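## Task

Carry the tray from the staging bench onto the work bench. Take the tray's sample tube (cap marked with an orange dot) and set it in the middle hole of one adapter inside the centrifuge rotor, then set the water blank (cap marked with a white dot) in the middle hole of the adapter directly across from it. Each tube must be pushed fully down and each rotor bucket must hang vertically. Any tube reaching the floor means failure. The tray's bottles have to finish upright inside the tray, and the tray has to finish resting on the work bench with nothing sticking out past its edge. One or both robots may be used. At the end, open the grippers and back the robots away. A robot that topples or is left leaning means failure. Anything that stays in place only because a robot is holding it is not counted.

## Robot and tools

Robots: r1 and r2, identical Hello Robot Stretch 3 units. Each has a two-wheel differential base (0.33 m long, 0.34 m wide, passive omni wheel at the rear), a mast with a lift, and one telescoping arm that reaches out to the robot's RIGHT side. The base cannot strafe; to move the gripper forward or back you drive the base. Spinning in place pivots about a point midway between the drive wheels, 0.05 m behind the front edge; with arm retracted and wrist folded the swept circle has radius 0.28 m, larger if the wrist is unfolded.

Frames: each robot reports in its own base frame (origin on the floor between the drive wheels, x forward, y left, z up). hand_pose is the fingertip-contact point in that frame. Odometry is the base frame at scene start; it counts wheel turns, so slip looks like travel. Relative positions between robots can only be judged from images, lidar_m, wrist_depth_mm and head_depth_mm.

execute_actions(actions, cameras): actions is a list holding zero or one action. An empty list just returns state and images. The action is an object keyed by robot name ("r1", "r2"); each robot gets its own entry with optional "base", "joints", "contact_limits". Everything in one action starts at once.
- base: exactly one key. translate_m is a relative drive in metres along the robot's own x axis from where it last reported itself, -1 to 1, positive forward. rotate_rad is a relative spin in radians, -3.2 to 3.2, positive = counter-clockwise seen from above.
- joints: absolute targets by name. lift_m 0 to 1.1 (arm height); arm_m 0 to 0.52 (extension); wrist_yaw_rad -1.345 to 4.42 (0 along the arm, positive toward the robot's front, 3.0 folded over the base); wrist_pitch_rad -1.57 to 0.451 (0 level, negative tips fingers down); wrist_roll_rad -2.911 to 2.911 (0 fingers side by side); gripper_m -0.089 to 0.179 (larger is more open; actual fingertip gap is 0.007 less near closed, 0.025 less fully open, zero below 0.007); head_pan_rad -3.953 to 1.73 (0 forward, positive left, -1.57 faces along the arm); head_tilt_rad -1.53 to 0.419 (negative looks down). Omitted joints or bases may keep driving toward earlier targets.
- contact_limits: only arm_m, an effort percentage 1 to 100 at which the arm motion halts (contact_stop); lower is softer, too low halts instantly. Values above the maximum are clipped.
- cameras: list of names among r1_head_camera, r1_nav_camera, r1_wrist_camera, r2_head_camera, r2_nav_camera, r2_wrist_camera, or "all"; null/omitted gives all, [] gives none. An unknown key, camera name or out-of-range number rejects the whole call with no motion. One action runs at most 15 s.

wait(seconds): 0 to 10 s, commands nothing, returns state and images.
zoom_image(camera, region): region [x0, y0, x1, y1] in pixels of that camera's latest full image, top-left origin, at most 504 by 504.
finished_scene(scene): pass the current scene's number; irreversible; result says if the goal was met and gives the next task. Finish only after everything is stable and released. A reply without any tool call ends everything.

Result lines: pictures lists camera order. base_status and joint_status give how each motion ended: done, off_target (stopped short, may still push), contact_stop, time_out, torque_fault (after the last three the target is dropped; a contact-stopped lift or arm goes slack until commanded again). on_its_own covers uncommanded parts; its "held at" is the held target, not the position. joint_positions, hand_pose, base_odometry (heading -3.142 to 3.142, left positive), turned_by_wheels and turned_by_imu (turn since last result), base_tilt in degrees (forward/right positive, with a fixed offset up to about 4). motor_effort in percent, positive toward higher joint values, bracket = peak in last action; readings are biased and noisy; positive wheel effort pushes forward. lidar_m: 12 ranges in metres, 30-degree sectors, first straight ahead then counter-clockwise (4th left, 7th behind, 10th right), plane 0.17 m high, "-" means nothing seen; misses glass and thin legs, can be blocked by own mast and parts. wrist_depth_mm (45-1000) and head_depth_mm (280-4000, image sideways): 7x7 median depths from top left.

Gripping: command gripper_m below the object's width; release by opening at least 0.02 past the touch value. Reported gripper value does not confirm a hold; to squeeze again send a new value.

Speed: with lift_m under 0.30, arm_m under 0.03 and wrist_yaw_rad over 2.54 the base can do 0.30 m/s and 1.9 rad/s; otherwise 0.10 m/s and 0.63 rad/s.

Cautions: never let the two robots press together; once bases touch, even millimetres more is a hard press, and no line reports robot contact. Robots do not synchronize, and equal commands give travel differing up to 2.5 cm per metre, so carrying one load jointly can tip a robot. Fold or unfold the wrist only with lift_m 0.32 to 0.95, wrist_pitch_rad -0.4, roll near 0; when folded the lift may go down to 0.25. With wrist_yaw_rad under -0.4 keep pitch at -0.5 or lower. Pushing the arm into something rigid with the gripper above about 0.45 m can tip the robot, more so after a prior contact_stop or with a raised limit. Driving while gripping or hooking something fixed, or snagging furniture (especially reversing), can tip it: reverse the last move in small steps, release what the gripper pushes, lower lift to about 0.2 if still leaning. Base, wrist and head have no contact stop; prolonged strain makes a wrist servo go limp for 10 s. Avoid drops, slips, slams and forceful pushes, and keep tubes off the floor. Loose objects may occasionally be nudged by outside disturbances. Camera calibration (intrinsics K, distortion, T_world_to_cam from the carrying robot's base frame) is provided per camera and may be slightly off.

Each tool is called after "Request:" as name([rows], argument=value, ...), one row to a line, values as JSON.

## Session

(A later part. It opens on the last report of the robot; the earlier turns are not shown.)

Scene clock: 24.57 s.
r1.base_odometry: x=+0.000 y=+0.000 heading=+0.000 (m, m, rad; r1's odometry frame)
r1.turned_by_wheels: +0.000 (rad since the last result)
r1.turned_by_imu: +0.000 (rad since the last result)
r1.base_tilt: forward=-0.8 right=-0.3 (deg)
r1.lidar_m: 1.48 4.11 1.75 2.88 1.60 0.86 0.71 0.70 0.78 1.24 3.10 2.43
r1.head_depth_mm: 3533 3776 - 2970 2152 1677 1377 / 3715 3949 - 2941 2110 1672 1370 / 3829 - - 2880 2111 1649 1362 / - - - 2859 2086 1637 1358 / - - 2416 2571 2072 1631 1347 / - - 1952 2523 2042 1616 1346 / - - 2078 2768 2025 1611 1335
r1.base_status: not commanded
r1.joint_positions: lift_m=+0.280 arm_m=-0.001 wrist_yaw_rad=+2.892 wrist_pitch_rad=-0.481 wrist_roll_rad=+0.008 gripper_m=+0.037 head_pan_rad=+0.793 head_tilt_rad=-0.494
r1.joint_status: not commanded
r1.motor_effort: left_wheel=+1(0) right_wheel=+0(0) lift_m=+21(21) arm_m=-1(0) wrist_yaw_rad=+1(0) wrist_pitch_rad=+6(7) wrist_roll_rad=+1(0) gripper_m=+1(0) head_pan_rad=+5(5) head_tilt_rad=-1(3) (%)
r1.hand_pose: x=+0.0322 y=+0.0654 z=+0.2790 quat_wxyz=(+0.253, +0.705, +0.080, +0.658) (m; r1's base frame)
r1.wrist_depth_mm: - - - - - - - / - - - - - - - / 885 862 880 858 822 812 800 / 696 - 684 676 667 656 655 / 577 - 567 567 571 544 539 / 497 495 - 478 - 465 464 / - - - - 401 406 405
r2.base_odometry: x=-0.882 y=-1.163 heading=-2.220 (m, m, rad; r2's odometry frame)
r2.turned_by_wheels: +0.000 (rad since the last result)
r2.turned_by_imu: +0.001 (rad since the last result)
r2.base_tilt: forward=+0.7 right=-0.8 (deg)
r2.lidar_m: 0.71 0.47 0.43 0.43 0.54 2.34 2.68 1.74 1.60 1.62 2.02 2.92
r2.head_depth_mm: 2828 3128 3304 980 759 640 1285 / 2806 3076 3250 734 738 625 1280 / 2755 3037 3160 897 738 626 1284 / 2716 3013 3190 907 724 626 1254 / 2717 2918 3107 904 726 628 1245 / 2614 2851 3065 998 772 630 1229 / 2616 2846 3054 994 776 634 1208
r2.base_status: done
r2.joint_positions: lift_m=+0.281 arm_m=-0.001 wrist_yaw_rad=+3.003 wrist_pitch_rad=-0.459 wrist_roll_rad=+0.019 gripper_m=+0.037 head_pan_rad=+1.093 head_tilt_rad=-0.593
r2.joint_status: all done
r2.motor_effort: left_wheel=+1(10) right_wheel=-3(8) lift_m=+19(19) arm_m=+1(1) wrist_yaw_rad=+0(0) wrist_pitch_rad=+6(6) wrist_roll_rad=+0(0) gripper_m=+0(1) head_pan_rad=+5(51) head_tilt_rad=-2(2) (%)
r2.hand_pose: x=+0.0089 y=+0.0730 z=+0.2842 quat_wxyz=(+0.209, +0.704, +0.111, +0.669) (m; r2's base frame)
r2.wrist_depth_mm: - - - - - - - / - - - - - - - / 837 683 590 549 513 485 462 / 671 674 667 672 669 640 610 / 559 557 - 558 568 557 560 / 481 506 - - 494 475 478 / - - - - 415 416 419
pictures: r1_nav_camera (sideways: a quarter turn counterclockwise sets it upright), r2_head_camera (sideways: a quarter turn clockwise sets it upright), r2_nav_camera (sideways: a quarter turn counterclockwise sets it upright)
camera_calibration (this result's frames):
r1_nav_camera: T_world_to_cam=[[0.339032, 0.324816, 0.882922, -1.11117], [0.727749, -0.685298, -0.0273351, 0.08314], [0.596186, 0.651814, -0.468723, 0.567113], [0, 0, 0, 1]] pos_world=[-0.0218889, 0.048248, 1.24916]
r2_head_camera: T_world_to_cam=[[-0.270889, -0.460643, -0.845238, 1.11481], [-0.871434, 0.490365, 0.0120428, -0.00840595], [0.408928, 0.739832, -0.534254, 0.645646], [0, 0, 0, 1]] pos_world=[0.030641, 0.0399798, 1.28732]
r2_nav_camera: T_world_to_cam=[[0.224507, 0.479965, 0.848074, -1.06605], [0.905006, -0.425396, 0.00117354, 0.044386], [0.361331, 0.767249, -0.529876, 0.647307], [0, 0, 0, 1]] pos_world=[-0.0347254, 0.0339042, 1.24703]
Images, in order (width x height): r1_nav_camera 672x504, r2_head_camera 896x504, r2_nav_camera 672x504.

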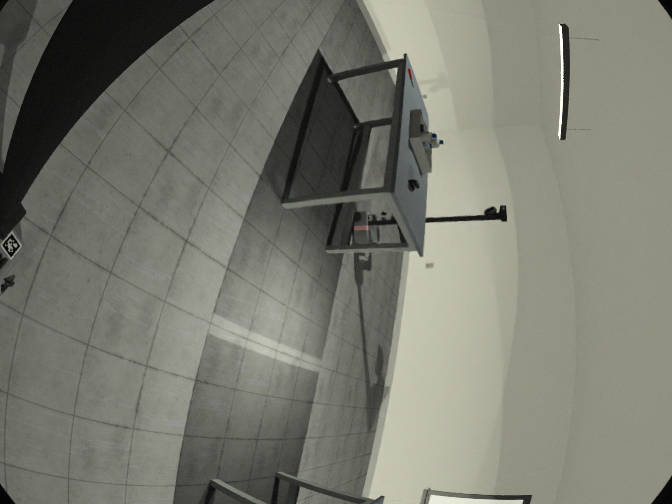

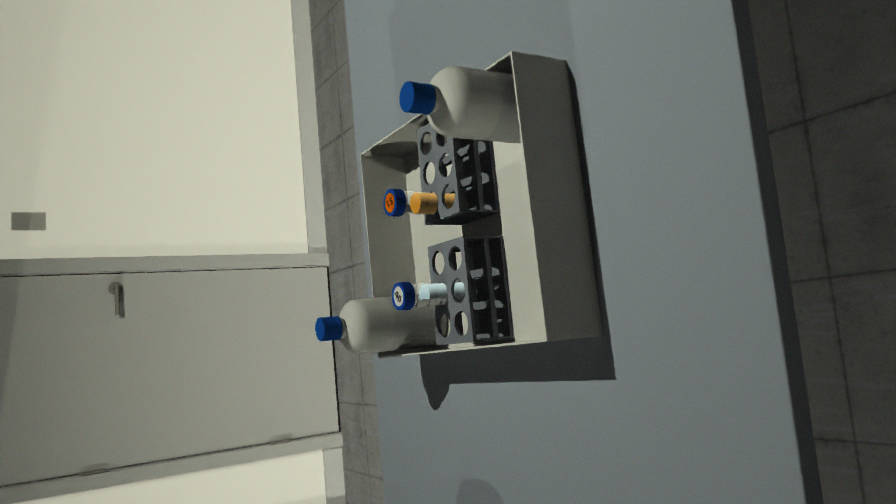

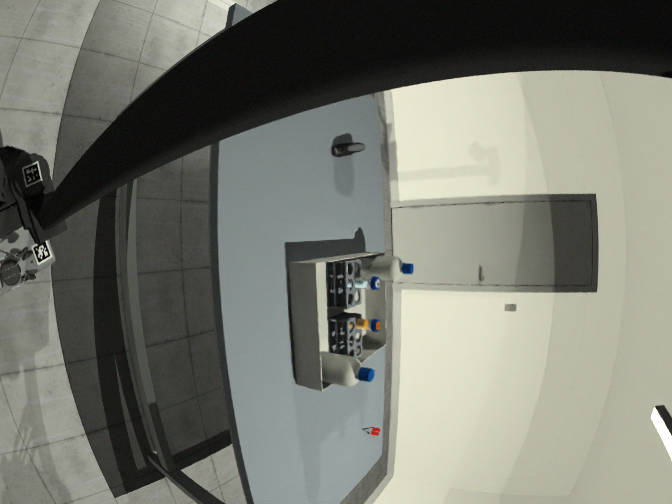

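Request:
execute_actions([
  {"r1":{"base":{"rotate_rad":1.40}},"r2":{"base":{"rotate_rad":2.73}}},
], cameras=[])

Request:
execute_actions([
  {"r1":{"base":{"translate_m":1}},"r2":{"base":{"translate_m":0.1},"joints":{"lift_m":0.9}}},
], cameras=[])

Request:
execute_actions([
  {"r1":{"base":{"translate_m":0.92}},"r2":{"joints":{"lift_m":0.94,"wrist_pitch_rad":-0.4}}},
], cameras=[])

Request:
execute_actions([
  {"r1":{"base":{"rotate_rad":0.5},"joints":{"head_pan_rad":-1.57,"head_tilt_rad":-0.7}},"r2":{"joints":{"wrist_yaw_rad":0,"head_pan_rad":-1.57,"head_tilt_rad":-0.7}}},
])

Scene clock: 35.13 s.
r1.base_odometry: x=+0.000 y=+0.000 heading=+1.400 (m, m, rad; r1's odometry frame)
r1.turned_by_wheels: +1.400 (rad since the last result)
r1.turned_by_imu: +1.399 (rad since the last result)
r1.base_tilt: forward=-0.8 right=-0.3 (deg)
r1.lidar_m: 2.85 2.61 0.99 0.73 0.71 0.73 1.01 2.84 2.45 1.48 4.09 1.75
r1.head_depth_mm: 3940 - - 2976 2146 1672 1387 / - - - 2930 2121 1676 1369 / 3103 3595 3918 2887 2093 1645 1357 / 2097 2351 2654 2734 2085 1632 1354 / 1561 1696 1853 2029 1983 1628 1348 / 1256 1330 1423 1555 1707 1617 1333 / 1090 1149 1212 1289 1376 1463 1331
r1.base_status: done
r1.joint_positions: lift_m=+0.280 arm_m=-0.001 wrist_yaw_rad=+2.892 wrist_pitch_rad=-0.481 wrist_roll_rad=+0.008 gripper_m=+0.037 head_pan_rad=+0.793 head_tilt_rad=-0.495
r1.joint_status: not commanded
r1.motor_effort: left_wheel=-1(7) right_wheel=+1(6) lift_m=+21(21) arm_m=-1(1) wrist_yaw_rad=-1(0) wrist_pitch_rad=+7(6) wrist_roll_rad=+1(0) gripper_m=+0(0) head_pan_rad=+5(5) head_tilt_rad=-2(3) (%)
r1.hand_pose: x=+0.0322 y=+0.0654 z=+0.2790 quat_wxyz=(+0.253, +0.705, +0.080, +0.658) (m; r1's base frame)
r1.wrist_depth_mm: - 655 771 947 - - - / - 699 787 968 - - - / 590 752 822 848 825 815 811 / 621 - 674 687 654 653 642 / 579 - 576 563 564 545 542 / 498 501 - 480 - 469 462 / - - - - 405 408 404
r2.base_odometry: x=-0.882 y=-1.163 heading=+0.510 (m, m, rad; r2's odometry frame)
r2.turned_by_wheels: +2.730 (rad since the last result)
r2.turned_by_imu: +2.742 (rad since the last result)
r2.base_tilt: forward=+0.7 right=-0.8 (deg)
r2.lidar_m: 2.34 2.34 1.67 1.60 1.65 2.22 2.92 0.63 0.45 0.43 0.44 0.59
r2.head_depth_mm: 1952 2152 2419 2376 1845 1506 1278 / 1834 2019 2260 2363 1856 1513 1279 / 1702 1868 2093 2258 1864 1515 1285 / 1621 1757 1946 2143 1870 1526 1286 / 1526 1676 1824 1977 1863 1534 1289 / 1457 1571 1711 1887 1865 1538 1291 / 1384 1491 1611 1751 1837 1536 1295
r2.base_status: done
r2.joint_positions: lift_m=+0.281 arm_m=-0.001 wrist_yaw_rad=+3.003 wrist_pitch_rad=-0.459 wrist_roll_rad=+0.019 gripper_m=+0.037 head_pan_rad=+1.093 head_tilt_rad=-0.593
r2.joint_status: not commanded
r2.motor_effort: left_wheel=-3(10) right_wheel=+2(12) lift_m=+20(19) arm_m=+1(1) wrist_yaw_rad=+1(1) wrist_pitch_rad=+6(6) wrist_roll_rad=+0(0) gripper_m=+0(1) head_pan_rad=+5(5) head_tilt_rad=-2(2) (%)
r2.hand_pose: x=+0.0089 y=+0.0729 z=+0.2842 quat_wxyz=(+0.209, +0.704, +0.111, +0.669) (m; r2's base frame)
r2.wrist_depth_mm: - - - - - - - / - - - - - - - / 844 828 828 820 837 830 820 / 667 670 671 667 660 664 659 / 556 554 - 557 562 551 562 / 478 507 - - 494 477 477 / - - - - 415 418 413
pictures: none
No camera images: the call's "cameras" was empty. Leave "cameras" out to get every camera's image.

Scene clock: 41.60 s.
r1.base_odometry: x=+0.170 y=+0.985 heading=+1.400 (m, m, rad; r1's odometry frame)
r1.turned_by_wheels: +0.000 (rad since the last result)
r1.turned_by_imu: +0.006 (rad since the last result)
r1.base_tilt: forward=-0.8 right=-0.3 (deg)
r1.lidar_m: 1.87 3.77 1.63 1.22 1.21 1.24 1.73 3.25 1.73 3.73 0.88 0.88
r1.head_depth_mm: 3204 3413 3698 2961 2149 1675 1382 / 3294 3508 3789 2918 2132 1661 1369 / 3331 3590 3861 2903 2103 1648 1355 / 3352 3679 3951 2853 2074 1644 1352 / 2714 2955 3249 2818 2072 1627 1340 / 2193 2348 2529 2567 2051 1618 1342 / 1854 1959 2063 2218 2037 1610 1326
r1.base_status: done
r1.joint_positions: lift_m=+0.280 arm_m=-0.001 wrist_yaw_rad=+2.892 wrist_pitch_rad=-0.481 wrist_roll_rad=+0.008 gripper_m=+0.037 head_pan_rad=+0.793 head_tilt_rad=-0.495
r1.joint_status: not commanded
r1.motor_effort: left_wheel=-2(5) right_wheel=+1(7) lift_m=+20(20) arm_m=-1(0) wrist_yaw_rad=+0(0) wrist_pitch_rad=+7(6) wrist_roll_rad=+0(0) gripper_m=+1(1) head_pan_rad=+5(5) head_tilt_rad=-2(2) (%)
r1.hand_pose: x=+0.0322 y=+0.0653 z=+0.2790 quat_wxyz=(+0.253, +0.705, +0.081, +0.658) (m; r1's base frame)
r1.wrist_depth_mm: - - - - - - - / - - - - - - - / 876 874 854 825 811 806 794 / 682 - 689 669 663 653 657 / 580 - 570 557 567 554 533 / 490 501 - 468 - 455 461 / - - - - 399 402 400
r2.base_odometry: x=-0.795 y=-1.114 heading=+0.510 (m, m, rad; r2's odometry frame)
r2.turned_by_wheels: +0.000 (rad since the last result)
r2.turned_by_imu: +0.000 (rad since the last result)
r2.base_tilt: forward=+0.6 right=-0.8 (deg)
r2.lidar_m: 2.25 2.33 1.68 1.60 1.66 2.22 3.00 0.62 0.45 0.43 0.44 0.59
r2.head_depth_mm: 1943 2127 2446 2370 1845 1521 1280 / 1822 2025 2234 2389 1851 1506 1286 / 1727 1878 2094 2269 1845 1530 1286 / 1624 1766 1945 2147 1868 1522 1283 / 1530 1656 1825 2013 1875 1528 1286 / 1458 1580 1713 1888 1856 1538 1296 / 1391 1492 1623 1769 1842 1535 1295
r2.base_status: done
r2.joint_positions: lift_m=+0.899 arm_m=-0.001 wrist_yaw_rad=+3.003 wrist_pitch_rad=-0.459 wrist_roll_rad=+0.019 gripper_m=+0.037 head_pan_rad=+1.093 head_tilt_rad=-0.593
r2.joint_status: all done
r2.motor_effort: left_wheel=-4(9) right_wheel=+2(11) lift_m=+46(49) arm_m=+1(1) wrist_yaw_rad=+0(1) wrist_pitch_rad=+6(6) wrist_roll_rad=+0(0) gripper_m=+0(0) head_pan_rad=+5(5) head_tilt_rad=-2(3) (%)
r2.hand_pose: x=+0.0089 y=+0.0729 z=+0.9030 quat_wxyz=(+0.209, +0.704, +0.111, +0.669) (m; r2's base frame)
r2.wrist_depth_mm: - - - - - - - / - - - - - - - / - - - - - - - / - - - - - - - / - - - - - - - / - - - - - - - / - - - - - - -
pictures: none
No camera images: the call's "cameras" was empty. Leave "cameras" out to get every camera's image.

Scene clock: 46.43 s.
r1.base_odometry: x=+0.327 y=+1.892 heading=+1.400 (m, m, rad; r1's odometry frame)
r1.turned_by_wheels: +0.000 (rad since the last result)
r1.turned_by_imu: +0.005 (rad since the last result)
r1.base_tilt: forward=-0.7 right=-0.2 (deg)
r1.lidar_m: 0.94 2.95 2.28 1.66 1.64 1.71 2.39 2.35 0.67 1.09 1.05 1.10
r1.head_depth_mm: 2485 2660 2848 2961 2139 1665 1379 / 2526 2714 2972 2943 2119 1660 1371 / 2588 2842 3048 2896 2110 1649 1362 / 2675 2883 3171 2832 2090 1641 1351 / 2766 3010 3272 2854 2059 1632 1351 / 2827 3059 3323 2784 2051 1613 1334 / 2532 2700 2812 2737 2038 1609 1332
r1.base_status: done
r1.joint_positions: lift_m=+0.280 arm_m=-0.001 wrist_yaw_rad=+2.892 wrist_pitch_rad=-0.481 wrist_roll_rad=+0.008 gripper_m=+0.037 head_pan_rad=+0.793 head_tilt_rad=-0.495
r1.joint_status: not commanded
r1.motor_effort: left_wheel=-2(5) right_wheel=+2(7) lift_m=+21(21) arm_m=-1(1) wrist_yaw_rad=+0(0) wrist_pitch_rad=+7(7) wrist_roll_rad=+0(1) gripper_m=+0(0) head_pan_rad=+5(5) head_tilt_rad=-3(3) (%)
r1.hand_pose: x=+0.0322 y=+0.0653 z=+0.2789 quat_wxyz=(+0.253, +0.705, +0.081, +0.658) (m; r1's base frame)
r1.wrist_depth_mm: - - - - - - - / - - - - - - - / 905 874 871 850 843 809 790 / 692 - 675 681 660 661 635 / 574 - 577 565 570 548 543 / 494 489 - 477 - 469 462 / - - - - 398 412 397
r2.base_odometry: x=-0.795 y=-1.114 heading=+0.510 (m, m, rad; r2's odometry frame)
r2.turned_by_wheels: +0.000 (rad since the last result)
r2.turned_by_imu: +0.000 (rad since the last result)
r2.base_tilt: forward=+0.7 right=-0.8 (deg)
r2.lidar_m: 2.24 2.34 1.68 1.60 1.65 2.22 2.99 0.62 0.44 0.43 0.44 0.59
r2.head_depth_mm: 1945 2175 2452 2376 1837 1514 1277 / 1821 2005 2247 2342 1856 1516 1278 / 1717 1872 2101 2249 1861 1522 1289 / 1626 1770 1936 2137 1871 1517 1286 / 1530 1663 1822 2028 1875 1530 1290 / 1462 1576 1709 1877 1860 1525 1289 / 1383 1496 1609 1764 1842 1536 1294
r2.base_status: not commanded
r2.joint_positions: lift_m=+0.939 arm_m=-0.001 wrist_yaw_rad=+3.003 wrist_pitch_rad=-0.421 wrist_roll_rad=+0.019 gripper_m=+0.037 head_pan_rad=+1.093 head_tilt_rad=-0.593
r2.joint_status: all done
r2.motor_effort: left_wheel=-4(3) right_wheel=+2(3) lift_m=+46(46) arm_m=+1(1) wrist_yaw_rad=+0(0) wrist_pitch_rad=+9(10) wrist_roll_rad=+0(0) gripper_m=+1(1) head_pan_rad=+4(4) head_tilt_rad=-2(3) (%)
r2.hand_pose: x=+0.0096 y=+0.0779 z=+0.9515 quat_wxyz=(+0.196, +0.706, +0.098, +0.673) (m; r2's base frame)
r2.wrist_depth_mm: - - - - - - - / - - - - - - - / - - - - - - - / - - - - - - - / - - - - - - - / - - - - - - - / - - - - - - -
pictures: none
No camera images: the call's "cameras" was empty. Leave "cameras" out to get every camera's image.

Scene clock: 48.93 s.
r1.base_odometry: x=+0.327 y=+1.892 heading=+1.900 (m, m, rad; r1's odometry frame)
r1.turned_by_wheels: +0.500 (rad since the last result)
r1.turned_by_imu: +0.500 (rad since the last result)
r1.base_tilt: forward=-0.8 right=-0.2 (deg)
r1.lidar_m: 2.95 2.32 1.67 1.62 1.67 2.33 2.35 0.67 1.09 1.05 1.10 0.94
r1.head_depth_mm: 2739 3074 1149 854 696 627 1236 / 2759 3071 1137 863 691 624 1222 / 2635 3075 1126 853 687 619 1219 / 2720 3049 1068 770 681 1315 1211 / 2767 3082 1003 676 678 1306 1211 / 2792 3087 999 813 676 1303 1200 / 2794 3112 929 816 670 1299 1195
r1.base_status: done
r1.joint_positions: lift_m=+0.280 arm_m=-0.001 wrist_yaw_rad=+2.892 wrist_pitch_rad=-0.481 wrist_roll_rad=+0.008 gripper_m=+0.037 head_pan_rad=-1.563 head_tilt_rad=-0.692
r1.joint_status: all done
r1.motor_effort: left_wheel=-2(6) right_wheel=+2(5) lift_m=+21(21) arm_m=+0(1) wrist_yaw_rad=+0(0) wrist_pitch_rad=+7(7) wrist_roll_rad=+1(1) gripper_m=+0(0) head_pan_rad=-4(56) head_tilt_rad=-3(14) (%)
r1.hand_pose: x=+0.0322 y=+0.0653 z=+0.2789 quat_wxyz=(+0.253, +0.705, +0.081, +0.658) (m; r1's base frame)
r1.wrist_depth_mm: - - - - - - - / - - - - - - - / 917 874 867 854 798 849 817 / 705 - 694 676 658 640 644 / 571 - 568 555 560 549 551 / 493 496 - 477 - 473 451 / - - - - 409 409 402
r2.base_odometry: x=-0.795 y=-1.114 heading=+0.510 (m, m, rad; r2's odometry frame)
r2.turned_by_wheels: +0.000 (rad since the last result)
r2.turned_by_imu: +0.000 (rad since the last result)
r2.base_tilt: forward=+0.6 right=-0.8 (deg)
r2.lidar_m: 2.25 2.35 1.68 1.61 1.66 2.22 2.99 0.62 0.45 0.43 0.44 0.59
r2.head_depth_mm: 2779 3058 1035 841 - - - / 2726 3060 1038 846 707 - - / 2788 3093 931 833 - - - / 2693 3004 1070 854 - - 1219 / 2673 2947 1118 854 692 625 1225 / 2676 2958 1117 857 693 625 1223 / 2704 2964 1126 859 695 627 1228
r2.base_status: not commanded
r2.joint_positions: lift_m=+0.939 arm_m=-0.001 wrist_yaw_rad=+0.002 wrist_pitch_rad=-0.421 wrist_roll_rad=+0.019 gripper_m=+0.037 head_pan_rad=-1.563 head_tilt_rad=-0.691
r2.joint_status: all done
r2.motor_effort: left_wheel=-4(4) right_wheel=+2(3) lift_m=+46(46) arm_m=+1(1) wrist_yaw_rad=+0(1) wrist_pitch_rad=+9(9) wrist_roll_rad=+0(0) gripper_m=+0(1) head_pan_rad=-4(52) head_tilt_rad=-4(9) (%)
r2.hand_pose: x=-0.0212 y=-0.3681 z=+0.9515 quat_wxyz=(+0.685, +0.147, -0.698, -0.149) (m; r2's base frame)
r2.wrist_depth_mm: - - - - - - - / - - - - 743 - - / - 677 674 677 590 568 414 / 533 535 534 532 434 444 432 / 439 441 453 436 442 440 434 / 377 371 375 372 383 371 370 / 327 324 325 324 323 323 324
pictures: r1_head_camera (sideways: a quarter turn clockwise sets it upright), r1_nav_camera (sideways: a quarter turn counterclockwise sets it upright), r1_wrist_camera, r2_head_camera (sideways: a quarter turn clockwise sets it upright), r2_nav_camera (sideways: a quarter turn counterclockwise sets it upright), r2_wrist_camera
camera_calibration (this result's frames):
r1_head_camera: T_world_to_cam=[[-0.0466571, 0.624352, -0.779748, 1.03951], [0.998723, 0.0140015, -0.0485485, 0.0584518], [-0.0193938, -0.781017, -0.624208, 0.773752], [0, 0, 0, 1]] pos_world=[0.00512921, -0.0455242, 1.29637]
r1_nav_camera: T_world_to_cam=[[-0.00844797, -0.63378, 0.773467, -0.966335], [-0.999204, -0.0248134, -0.0312456, 0.0987579], [0.0389952, -0.773116, -0.633065, 0.784326], [0, 0, 0, 1]] pos_world=[0.0599307, -0.00361835, 1.24704]
r1_wrist_camera: T_world_to_cam=[[0.968862, -0.245752, -0.0302021, -0.00102513], [-0.168645, -0.565669, -0.807204, 0.302175], [0.181287, 0.787162, -0.5895, 0.266468], [0, 0, 0, 1]] pos_world=[0.00364614, -0.0390745, 0.400969]
r2_head_camera: T_world_to_cam=[[0.0237346, 0.613723, -0.789165, 1.0399], [0.999582, -0.0275829, 0.00861224, -0.0153517], [-0.0164819, -0.78904, -0.614121, 0.752146], [0, 0, 0, 1]] pos_world=[0.00306039, -0.0451629, 1.2827]
r2_nav_camera: T_world_to_cam=[[0.0263047, -0.609441, 0.792395, -0.992251], [-0.998916, -0.0464844, -0.00259126, 0.0609012], [0.0384132, -0.791467, -0.610003, 0.753521], [0, 0, 0, 1]] pos_world=[0.0579909, -0.00550057, 1.24606]
r2_wrist_camera: T_world_to_cam=[[-0.999807, -0.00797123, -0.0179616, -0.00848974], [0.010765, 0.542511, -0.83998, 1.03555], [0.0164401, -0.840011, -0.54232, 0.373187], [0, 0, 0, 1]] pos_world=[-0.025771, -0.248382, 1.07207]
Images, in order (width x height): r1_head_camera 896x504, r1_nav_camera 672x504, r1_wrist_camera 644x364, r2_head_camera 896x504, r2_nav_camera 672x504, r2_wrist_camera 644x364.

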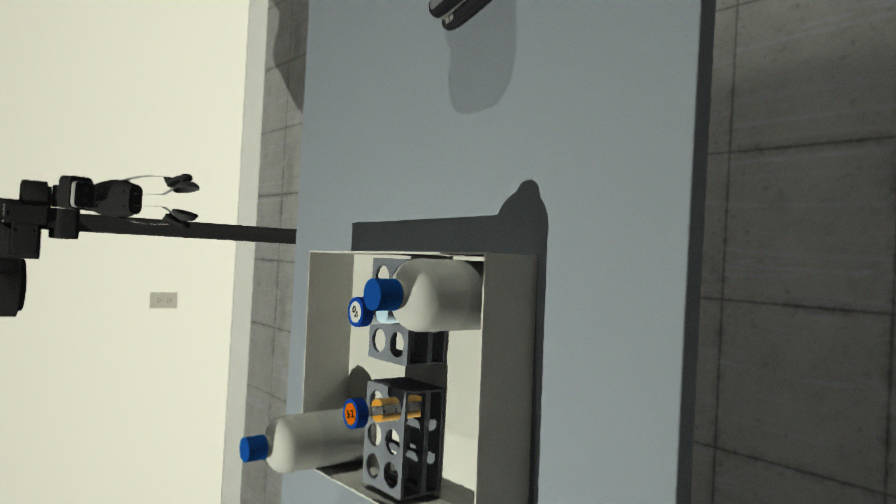

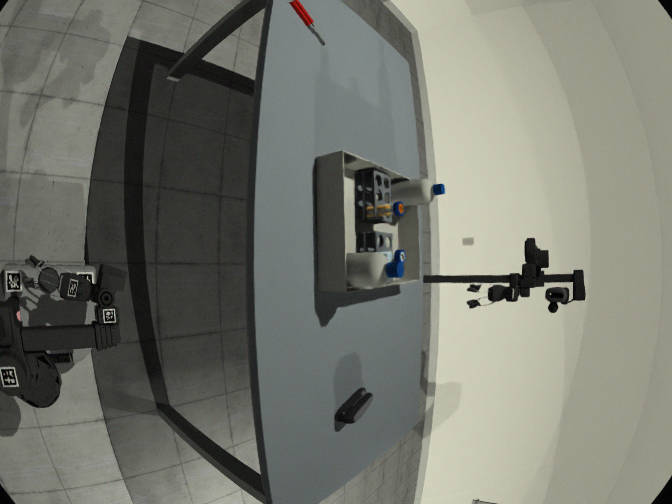

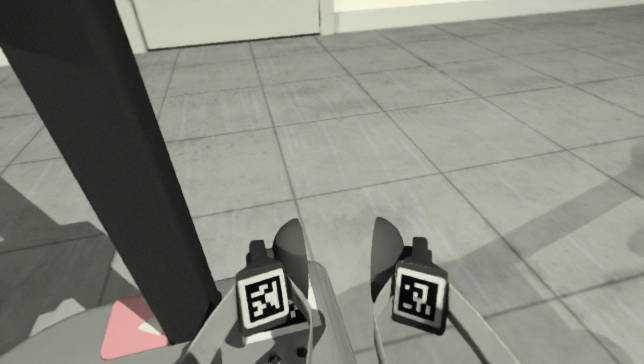

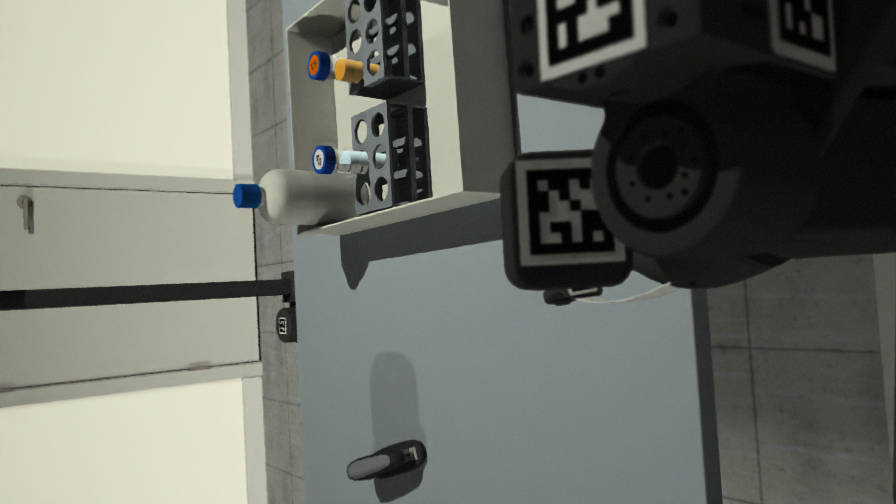

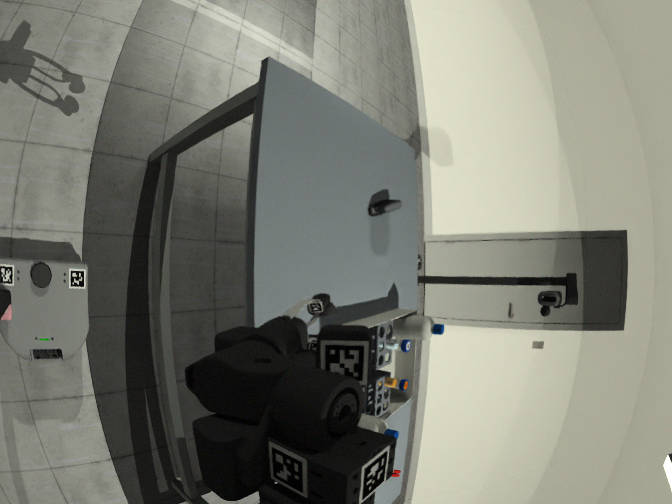

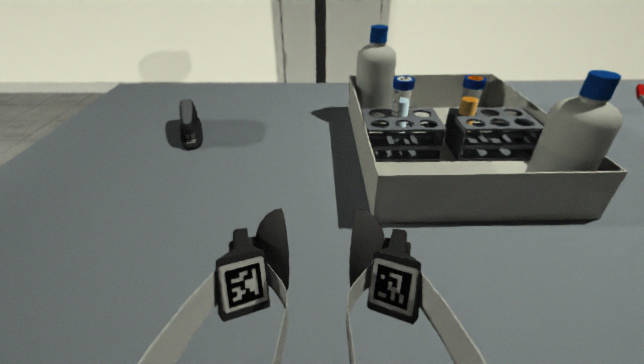

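Request:
execute_actions([
  {"r1":{"base":{"translate_m":0.14},"joints":{"lift_m":0.94,"wrist_pitch_rad":-0.4}},"r2":{"base":{"translate_m":-0.2},"joints":{"lift_m":1.1,"wrist_pitch_rad":-1.57,"wrist_roll_rad":1.57,"gripper_m":0.07}}},
], cameras=[])

Request:
execute_actions([
  {"r1":{"joints":{"wrist_yaw_rad":0}}},
], cameras=[])

Request:
execute_actions([
  {"r1":{"joints":{"lift_m":1.1,"wrist_pitch_rad":-1.57,"wrist_roll_rad":1.57,"gripper_m":0.07}}},
])

Scene clock: 59.43 s.
r1.base_odometry: x=+0.282 y=+2.024 heading=+1.899 (m, m, rad; r1's odometry frame)
r1.turned_by_wheels: +0.000 (rad since the last result)
r1.turned_by_imu: +0.001 (rad since the last result)
r1.base_tilt: forward=-0.7 right=-0.2 (deg)
r1.lidar_m: 2.82 2.33 1.70 1.62 1.68 2.33 2.50 0.79 1.09 1.05 1.10 0.82
r1.head_depth_mm: 2751 3100 1148 869 - - 1180 / 2750 3095 1132 832 709 - 1178 / 2761 3058 1019 686 705 - - / 2678 3045 1015 817 703 - - / 2758 3127 908 808 704 - 1161 / 2780 3105 1089 815 675 - 1178 / 2784 3149 1073 826 669 1301 1194
r1.base_status: done
r1.joint_positions: lift_m=+0.940 arm_m=-0.001 wrist_yaw_rad=+2.892 wrist_pitch_rad=-0.419 wrist_roll_rad=+0.008 gripper_m=+0.037 head_pan_rad=-1.563 head_tilt_rad=-0.692
r1.joint_status: all done
r1.motor_effort: left_wheel=+0(6) right_wheel=+1(6) lift_m=+26(27) arm_m=+0(1) wrist_yaw_rad=-1(0) wrist_pitch_rad=+9(11) wrist_roll_rad=+1(1) gripper_m=+0(0) head_pan_rad=-5(5) head_tilt_rad=-3(3) (%)
r1.hand_pose: x=+0.0343 y=+0.0733 z=+0.9523 quat_wxyz=(+0.233, +0.707, +0.059, +0.665) (m; r1's base frame)
r1.wrist_depth_mm: - - - - - - - / - - - - - - - / - - - - - - - / - - - - - - - / - - - - - - - / - - - - - - - / - - - - - - -
r2.base_odometry: x=-0.970 y=-1.212 heading=+0.510 (m, m, rad; r2's odometry frame)
r2.turned_by_wheels: +0.000 (rad since the last result)
r2.turned_by_imu: +0.000 (rad since the last result)
r2.base_tilt: forward=+0.6 right=-0.9 (deg)
r2.lidar_m: 2.44 2.34 1.67 1.60 1.64 2.21 2.82 0.63 0.45 0.43 0.44 0.60
r2.head_depth_mm: - - - - - - 1029 / - - - - - - - / - - - - - - - / 2587 2983 - 742 - - - / 1377 2914 949 836 741 - - / 2670 2987 1075 831 712 628 1204 / 2691 2928 1123 860 696 628 1230
r2.base_status: done
r2.joint_positions: lift_m=+1.099 arm_m=-0.001 wrist_yaw_rad=+0.001 wrist_pitch_rad=-1.544 wrist_roll_rad=+1.563 gripper_m=+0.070 head_pan_rad=-1.563 head_tilt_rad=-0.691
r2.joint_status: all done
joint sent to its limit — the command would take r2.wrist_pitch_rad past its lower limit, so that joint was sent only as far as its limit.
r2.motor_effort: left_wheel=-4(10) right_wheel=+3(3) lift_m=+46(48) arm_m=+1(1) wrist_yaw_rad=-1(1) wrist_pitch_rad=-3(9) wrist_roll_rad=+5(7) gripper_m=+0(97) head_pan_rad=-4(4) head_tilt_rad=-3(3) (%)
r2.hand_pose: x=-0.0216 y=-0.1265 z=+0.9813 quat_wxyz=(+0.004, +0.003, -0.716, -0.698) (m; r2's base frame)
r2.wrist_depth_mm: 361 - - - - - - / 370 - - - - - - / 379 - - - - - - / 388 - - - - - - / 399 - - - - - - / 406 - - - - - - / 422 - - - - - -
pictures: none
No camera images: the call's "cameras" was empty. Leave "cameras" out to get every camera's image.

Scene clock: 61.90 s.
r1.base_odometry: x=+0.282 y=+2.024 heading=+1.899 (m, m, rad; r1's odometry frame)
r1.turned_by_wheels: +0.000 (rad since the last result)
r1.turned_by_imu: +0.000 (rad since the last result)
r1.base_tilt: forward=-0.8 right=-0.3 (deg)
r1.lidar_m: 2.81 2.32 1.70 1.62 1.68 2.33 2.49 0.79 1.10 1.05 1.09 0.82
r1.head_depth_mm: 2741 3084 1145 868 - - - / 2747 3093 1137 834 710 - - / 2773 3069 1022 684 - - - / 2719 3023 1016 823 - - - / 2771 3126 908 807 679 1310 1204 / 2784 3142 1086 817 674 1307 1202 / 2803 3119 1079 825 671 1302 1197
r1.base_status: not commanded
r1.joint_positions: lift_m=+0.940 arm_m=-0.001 wrist_yaw_rad=+0.002 wrist_pitch_rad=-0.419 wrist_roll_rad=+0.008 gripper_m=+0.037 head_pan_rad=-1.563 head_tilt_rad=-0.692
r1.joint_status: all done
r1.motor_effort: left_wheel=-2(1) right_wheel=+1(2) lift_m=+26(26) arm_m=-1(1) wrist_yaw_rad=-1(1) wrist_pitch_rad=+10(10) wrist_roll_rad=+0(0) gripper_m=+0(0) head_pan_rad=-5(5) head_tilt_rad=-3(3) (%)
r1.hand_pose: x=-0.0211 y=-0.3683 z=+0.9523 quat_wxyz=(+0.689, +0.147, -0.694, -0.147) (m; r1's base frame)
r1.wrist_depth_mm: - - - - - - - / - - - - - - - / 767 768 645 698 482 707 678 / 599 594 505 530 373 539 507 / 478 466 389 388 386 449 440 / 398 394 390 384 - 371 370 / 341 335 325 331 316 323 320
r2.base_odometry: x=-0.970 y=-1.212 heading=+0.510 (m, m, rad; r2's odometry frame)
r2.turned_by_wheels: +0.000 (rad since the last result)
r2.turned_by_imu: +0.000 (rad since the last result)
r2.base_tilt: forward=+0.7 right=-0.8 (deg)
r2.lidar_m: 2.44 2.33 1.67 1.60 1.65 2.22 2.82 0.63 0.45 0.43 0.45 0.60
r2.head_depth_mm: - - - - - - 1029 / - - - - - - - / - - - - - - - / 2780 2901 - 744 - - - / 1142 2887 953 840 741 - - / 2690 2986 1074 831 713 625 1201 / 2685 2956 1128 861 695 625 1220
r2.base_status: not commanded
r2.joint_positions: lift_m=+1.099 arm_m=-0.001 wrist_yaw_rad=+0.001 wrist_pitch_rad=-1.544 wrist_roll_rad=+1.563 gripper_m=+0.070 head_pan_rad=-1.563 head_tilt_rad=-0.691
r2.joint_status: not commanded
r2.motor_effort: left_wheel=-3(4) right_wheel=+3(2) lift_m=+47(46) arm_m=+1(1) wrist_yaw_rad=-1(0) wrist_pitch_rad=-3(3) wrist_roll_rad=+5(5) gripper_m=+0(0) head_pan_rad=-4(4) head_tilt_rad=-3(4) (%)
r2.hand_pose: x=-0.0216 y=-0.1265 z=+0.9813 quat_wxyz=(+0.004, +0.003, -0.716, -0.698) (m; r2's base frame)
r2.wrist_depth_mm: 359 - - - - - - / 368 - - - - - - / 378 - - - - - - / 388 - - - - - - / 399 - - - - - - / 407 - - - - - - / 420 - - - - - -
pictures: none
No camera images: the call's "cameras" was empty. Leave "cameras" out to get every camera's image.

Scene clock: 64.20 s.
r1.base_odometry: x=+0.282 y=+2.024 heading=+1.899 (m, m, rad; r1's odometry frame)
r1.turned_by_wheels: +0.000 (rad since the last result)
r1.turned_by_imu: +0.000 (rad since the last result)
r1.base_tilt: forward=-0.8 right=-0.4 (deg)
r1.lidar_m: 2.81 2.31 1.70 1.62 1.68 2.33 2.50 0.79 1.10 1.05 1.09 0.82
r1.head_depth_mm: - - - - - - 1202 / - - - - - - - / - 3042 - - - - - / 2686 3068 1015 824 - - - / 2777 3109 911 807 710 - 1152 / 2795 3113 1085 815 676 1304 1193 / 2786 3124 1077 825 671 1296 1194
r1.base_status: not commanded
r1.joint_positions: lift_m=+1.100 arm_m=-0.001 wrist_yaw_rad=+0.001 wrist_pitch_rad=-1.557 wrist_roll_rad=+1.563 gripper_m=+0.070 head_pan_rad=-1.563 head_tilt_rad=-0.692
r1.joint_status: all done
joint sent to its limit — the command would take r1.wrist_pitch_rad past its lower limit, so that joint was sent only as far as its limit.
r1.motor_effort: left_wheel=-1(1) right_wheel=+1(0) lift_m=+26(26) arm_m=-1(1) wrist_yaw_rad=-1(1) wrist_pitch_rad=-4(9) wrist_roll_rad=+4(4) gripper_m=+1(80) head_pan_rad=-5(5) head_tilt_rad=-4(3) (%)
r1.hand_pose: x=-0.0216 y=-0.1230 z=+0.9820 quat_wxyz=(+0.004, +0.003, -0.712, -0.703) (m; r1's base frame)
r1.wrist_depth_mm: 356 - - - - - - / 369 - - - - - - / 375 - - - - - - / 387 - - - - - - / 395 - - - - - - / 407 424 - - - - - / 407 419 - - - - -
r2.base_odometry: x=-0.970 y=-1.212 heading=+0.510 (m, m, rad; r2's odometry frame)
r2.turned_by_wheels: +0.000 (rad since the last result)
r2.turned_by_imu: +0.000 (rad since the last result)
r2.base_tilt: forward=+0.8 right=-0.9 (deg)
r2.lidar_m: 2.44 2.34 1.67 1.60 1.65 2.20 2.82 0.63 0.45 0.43 0.44 0.60
r2.head_depth_mm: - - - - - - 1027 / - - - - - - - / - - - - - - - / 2818 2953 - 744 - - - / 1449 2886 950 835 741 - - / 2685 2974 1071 829 713 624 1200 / 2669 2962 1126 858 695 626 1224
r2.base_status: not commanded
r2.joint_positions: lift_m=+1.099 arm_m=-0.001 wrist_yaw_rad=+0.001 wrist_pitch_rad=-1.544 wrist_roll_rad=+1.563 gripper_m=+0.070 head_pan_rad=-1.563 head_tilt_rad=-0.691
r2.joint_status: not commanded
r2.motor_effort: left_wheel=-3(3) right_wheel=+3(3) lift_m=+47(46) arm_m=+1(0) wrist_yaw_rad=+0(1) wrist_pitch_rad=-3(3) wrist_roll_rad=+5(5) gripper_m=+1(0) head_pan_rad=-4(4) head_tilt_rad=-4(3) (%)
r2.hand_pose: x=-0.0216 y=-0.1265 z=+0.9813 quat_wxyz=(+0.004, +0.003, -0.716, -0.698) (m; r2's base frame)
r2.wrist_depth_mm: 363 - - - - - - / 370 - - - - - - / 380 - - - - - - / 387 - - - - - - / 401 - - - - - - / 410 - - - - - - / 420 - - - - - -
pictures: r1_head_camera (sideways: a quarter turn clockwise sets it upright), r1_nav_camera (sideways: a quarter turn counterclockwise sets it upright), r1_wrist_camera, r2_head_camera (sideways: a quarter turn clockwise sets it upright), r2_nav_camera (sideways: a quarter turn counterclockwise sets it upright), r2_wrist_camera
camera_calibration (this result's frames):
r1_head_camera: T_world_to_cam=[[-0.0464545, 0.624367, -0.779748, 1.03951], [0.998727, 0.0136775, -0.0485485, 0.0584518], [-0.0196471, -0.781011, -0.624208, 0.773754], [0, 0, 0, 1]] pos_world=[0.00511444, -0.0455238, 1.29637]
r1_nav_camera: T_world_to_cam=[[-0.00865355, -0.633777, 0.773467, -0.966333], [-0.999212, -0.0244893, -0.0312456, 0.0987579], [0.0387444, -0.773128, -0.633065, 0.784327], [0, 0, 0, 1]] pos_world=[0.0599296, -0.00363581, 1.24704]
r1_wrist_camera: T_world_to_cam=[[0.00892125, 0.999555, -0.02846, 0.156849], [0.988971, -0.00461175, 0.148038, -0.0899767], [0.147841, -0.0294668, -0.988572, 1.12965], [0, 0, 0, 1]] pos_world=[-0.0794226, -0.123907, 1.13452]
r2_head_camera: T_world_to_cam=[[0.0238065, 0.61372, -0.789165, 1.0399], [0.999579, -0.0276999, 0.00861223, -0.0153517], [-0.0165743, -0.789038, -0.614121, 0.752147], [0, 0, 0, 1]] pos_world=[0.0030551, -0.0451625, 1.2827]
r2_nav_camera: T_world_to_cam=[[0.0262334, -0.609444, 0.792395, -0.992251], [-0.998921, -0.0463675, -0.00259126, 0.0609012], [0.0383206, -0.791472, -0.610003, 0.753522], [0, 0, 0, 1]] pos_world=[0.0579902, -0.00550664, 1.24606]
r2_wrist_camera: T_world_to_cam=[[-0.0137682, 0.99914, -0.039123, 0.162947], [0.988492, 0.0194955, 0.150013, -0.0870171], [0.150646, -0.0366074, -0.98791, 1.13413], [0, 0, 0, 1]] pos_world=[-0.082593, -0.119593, 1.13985]
Images, in order (width x height): r1_head_camera 896x504, r1_nav_camera 672x504, r1_wrist_camera 644x364, r2_head_camera 896x504, r2_nav_camera 672x504, r2_wrist_camera 644x364.

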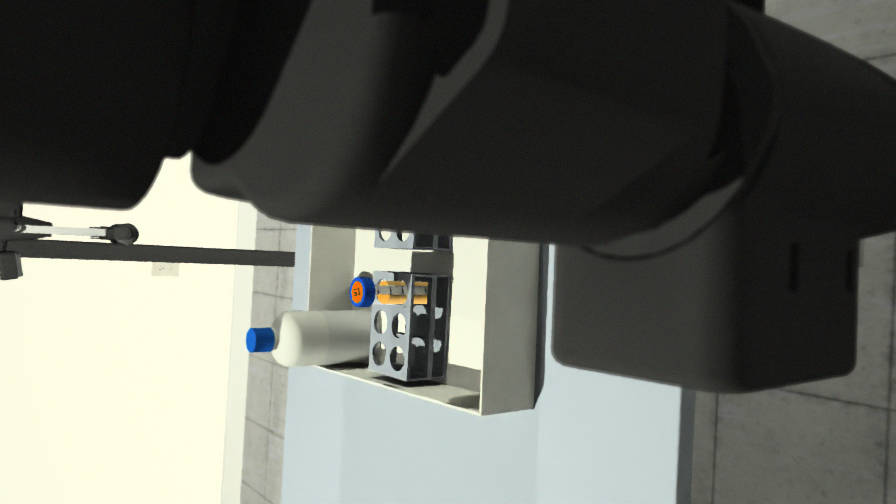

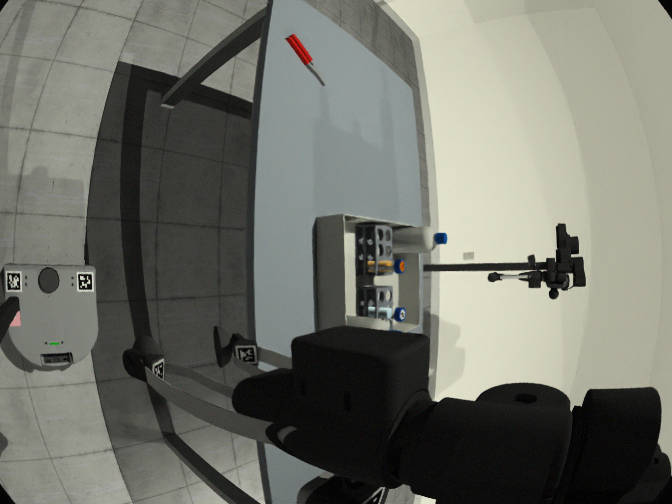

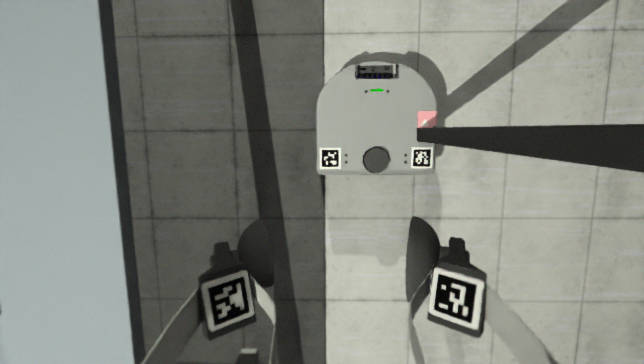

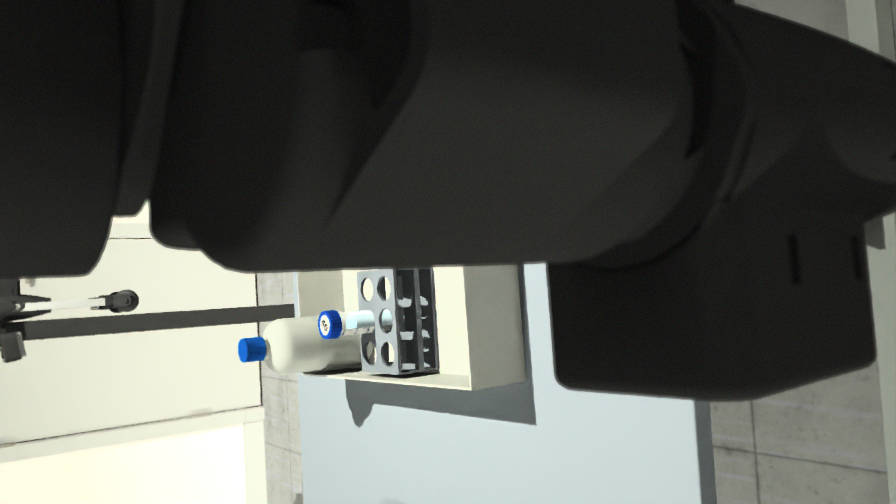

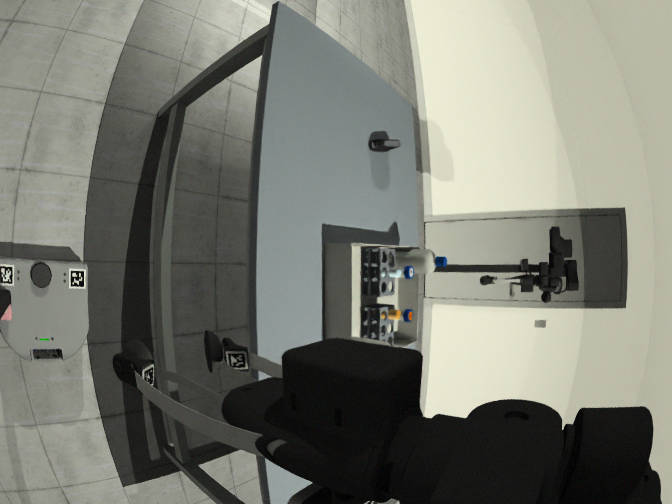

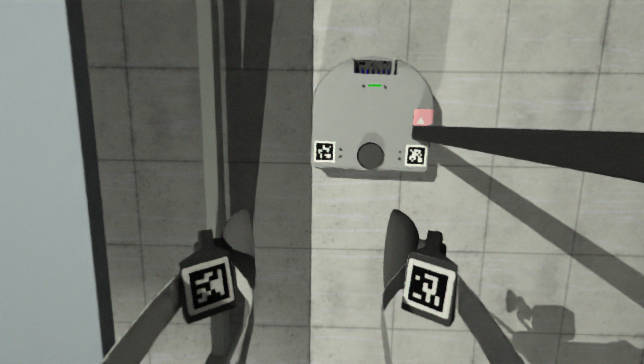

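Request:
execute_actions([
  {"r1":{"joints":{"arm_m":0.44,"lift_m":1.03}},"r2":{"joints":{"arm_m":0.46,"lift_m":1.03}}},
], cameras=["r1_wrist_camera","r2_wrist_camera","r1_head_camera","r2_head_camera"])

Scene clock: 69.93 s.
r1.base_odometry: x=+0.282 y=+2.024 heading=+1.899 (m, m, rad; r1's odometry frame)
r1.turned_by_wheels: +0.000 (rad since the last result)
r1.turned_by_imu: +0.000 (rad since the last result)
r1.base_tilt: forward=-0.7 right=-0.3 (deg)
r1.lidar_m: 2.81 2.32 1.70 1.62 1.68 2.33 2.50 0.79 1.09 1.06 1.09 0.82
r1.head_depth_mm: - 3101 1145 869 697 627 1231 / - 3077 1132 832 691 624 1226 / - - 997 685 689 619 1220 / 755 3021 1003 815 683 1312 1213 / 2738 3085 907 806 679 1309 1209 / 2780 3113 1086 817 674 1303 1196 / 2773 3150 1076 826 670 1293 1192
r1.base_status: not commanded
r1.joint_positions: lift_m=+1.030 arm_m=+0.440 wrist_yaw_rad=+0.000 wrist_pitch_rad=-1.558 wrist_roll_rad=+1.565 gripper_m=+0.070 head_pan_rad=-1.563 head_tilt_rad=-0.692
r1.joint_status: all done
r1.motor_effort: left_wheel=-1(2) right_wheel=+1(1) lift_m=+21(28) arm_m=+4(4) wrist_yaw_rad=+0(1) wrist_pitch_rad=-4(4) wrist_roll_rad=+3(4) gripper_m=+1(0) head_pan_rad=-4(5) head_tilt_rad=-3(4) (%)
r1.hand_pose: x=-0.0215 y=-0.5634 z=+0.9123 quat_wxyz=(+0.002, +0.002, -0.711, -0.703) (m; r1's base frame)
r1.wrist_depth_mm: 289 289 283 284 284 282 973 / 240 258 119 153 289 289 - / 238 241 159 158 297 292 - / 187 245 303 304 302 302 - / 316 282 310 309 306 308 - / 320 260 - 322 319 315 - / 312 234 331 327 329 327 -
r2.base_odometry: x=-0.970 y=-1.212 heading=+0.510 (m, m, rad; r2's odometry frame)
r2.turned_by_wheels: +0.000 (rad since the last result)
r2.turned_by_imu: +0.000 (rad since the last result)
r2.base_tilt: forward=+0.7 right=-0.8 (deg)
r2.lidar_m: 2.45 2.33 1.66 1.60 1.65 2.22 2.81 0.63 0.45 0.43 0.44 0.60
r2.head_depth_mm: - 3130 1099 848 687 1351 1217 / - 3046 1109 762 688 1318 1218 / - 3021 1039 745 690 1324 1218 / - - 1020 747 691 1331 1223 / 775 1593 936 836 692 1331 1225 / 2698 2957 1072 831 694 624 1228 / 2650 3001 1127 862 695 627 1223
r2.base_status: not commanded
r2.joint_positions: lift_m=+1.031 arm_m=+0.460 wrist_yaw_rad=+0.000 wrist_pitch_rad=-1.545 wrist_roll_rad=+1.565 gripper_m=+0.070 head_pan_rad=-1.563 head_tilt_rad=-0.691
r2.joint_status: all done
r2.motor_effort: left_wheel=-4(3) right_wheel=+3(3) lift_m=+19(43) arm_m=+4(3) wrist_yaw_rad=+0(0) wrist_pitch_rad=-3(3) wrist_roll_rad=+3(5) gripper_m=+1(1) head_pan_rad=-4(4) head_tilt_rad=-3(3) (%)
r2.hand_pose: x=-0.0215 y=-0.5868 z=+0.9125 quat_wxyz=(+0.002, +0.002, -0.716, -0.698) (m; r2's base frame)
r2.wrist_depth_mm: 262 156 159 289 286 286 973 / 242 291 213 293 294 291 - / 246 301 301 302 302 300 - / 294 309 311 309 309 307 - / 262 315 318 319 317 319 - / 265 320 326 330 - 329 - / 276 302 321 335 335 - -
pictures: r1_head_camera (sideways: a quarter turn clockwise sets it upright), r1_wrist_camera, r2_head_camera (sideways: a quarter turn clockwise sets it upright), r2_wrist_camera
camera_calibration (this result's frames):
r1_head_camera: T_world_to_cam=[[-0.0463872, 0.624381, -0.779742, 1.0395], [0.998729, 0.0135701, -0.0485484, 0.0584517], [-0.0197315, -0.781002, -0.624216, 0.773765], [0, 0, 0, 1]] pos_world=[0.00510952, -0.0455237, 1.29637]
r1_wrist_camera: T_world_to_cam=[[0.0121575, 0.999544, -0.0276465, 0.594354], [0.988947, -0.00793356, 0.148055, -0.0836054], [0.147768, -0.0291409, -0.988593, 1.04796], [0, 0, 0, 1]] pos_world=[-0.0793996, -0.564208, 1.06482]
r2_head_camera: T_world_to_cam=[[0.0240077, 0.61394, -0.788988, 1.03967], [0.99957, -0.0280329, 0.00860195, -0.0153382], [-0.0168365, -0.788855, -0.614349, 0.752445], [0, 0, 0, 1]] pos_world=[0.00304012, -0.045156, 1.28268]
r2_wrist_camera: T_world_to_cam=[[-0.0103106, 0.999214, -0.038275, 0.619595], [0.988546, 0.0159491, 0.150075, -0.0698802], [0.150568, -0.0362893, -0.987933, 1.04948], [0, 0, 0, 1]] pos_world=[-0.0825492, -0.579909, 1.07102]
Images, in order (width x height): r1_head_camera 896x504, r1_wrist_camera 644x364, r2_head_camera 896x504, r2_wrist_camera 644x364.

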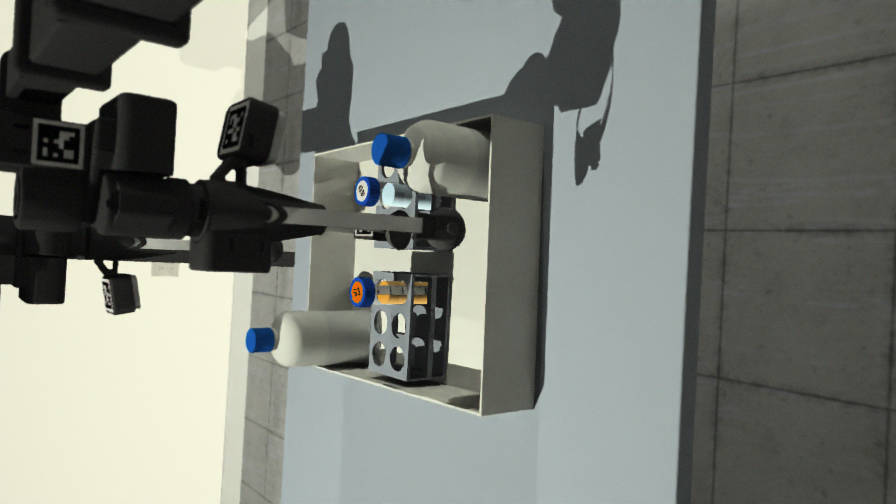

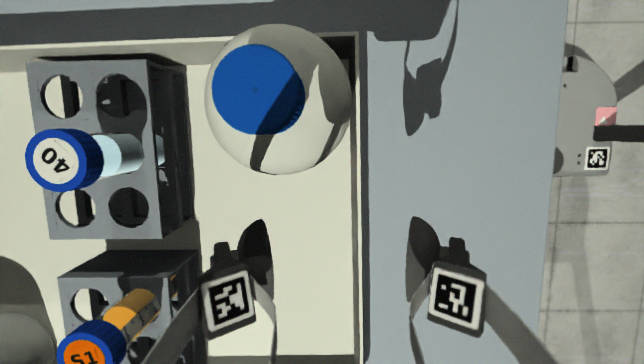

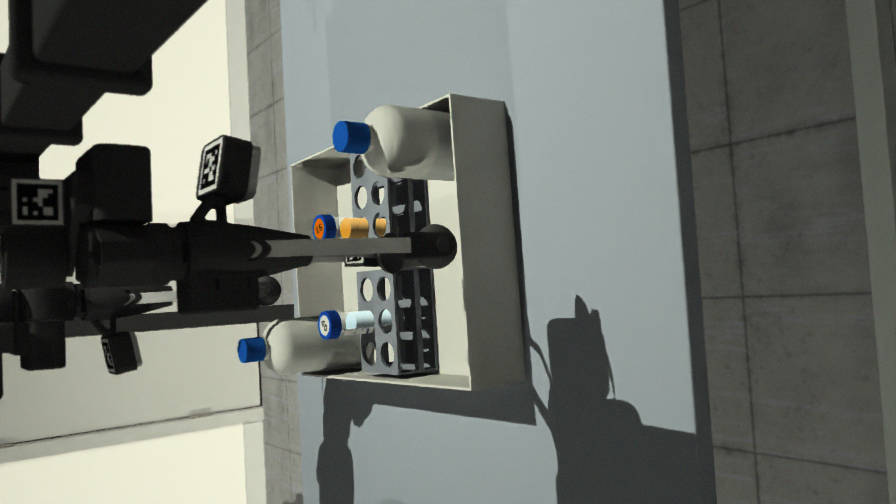

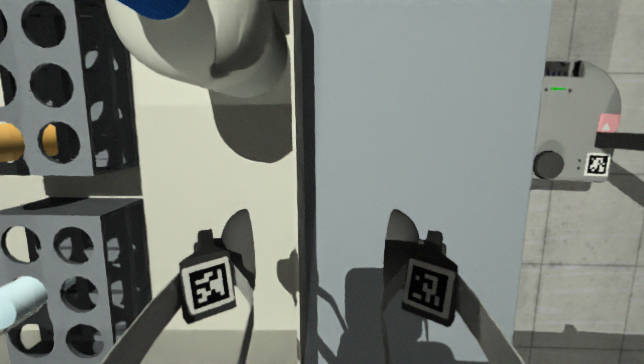

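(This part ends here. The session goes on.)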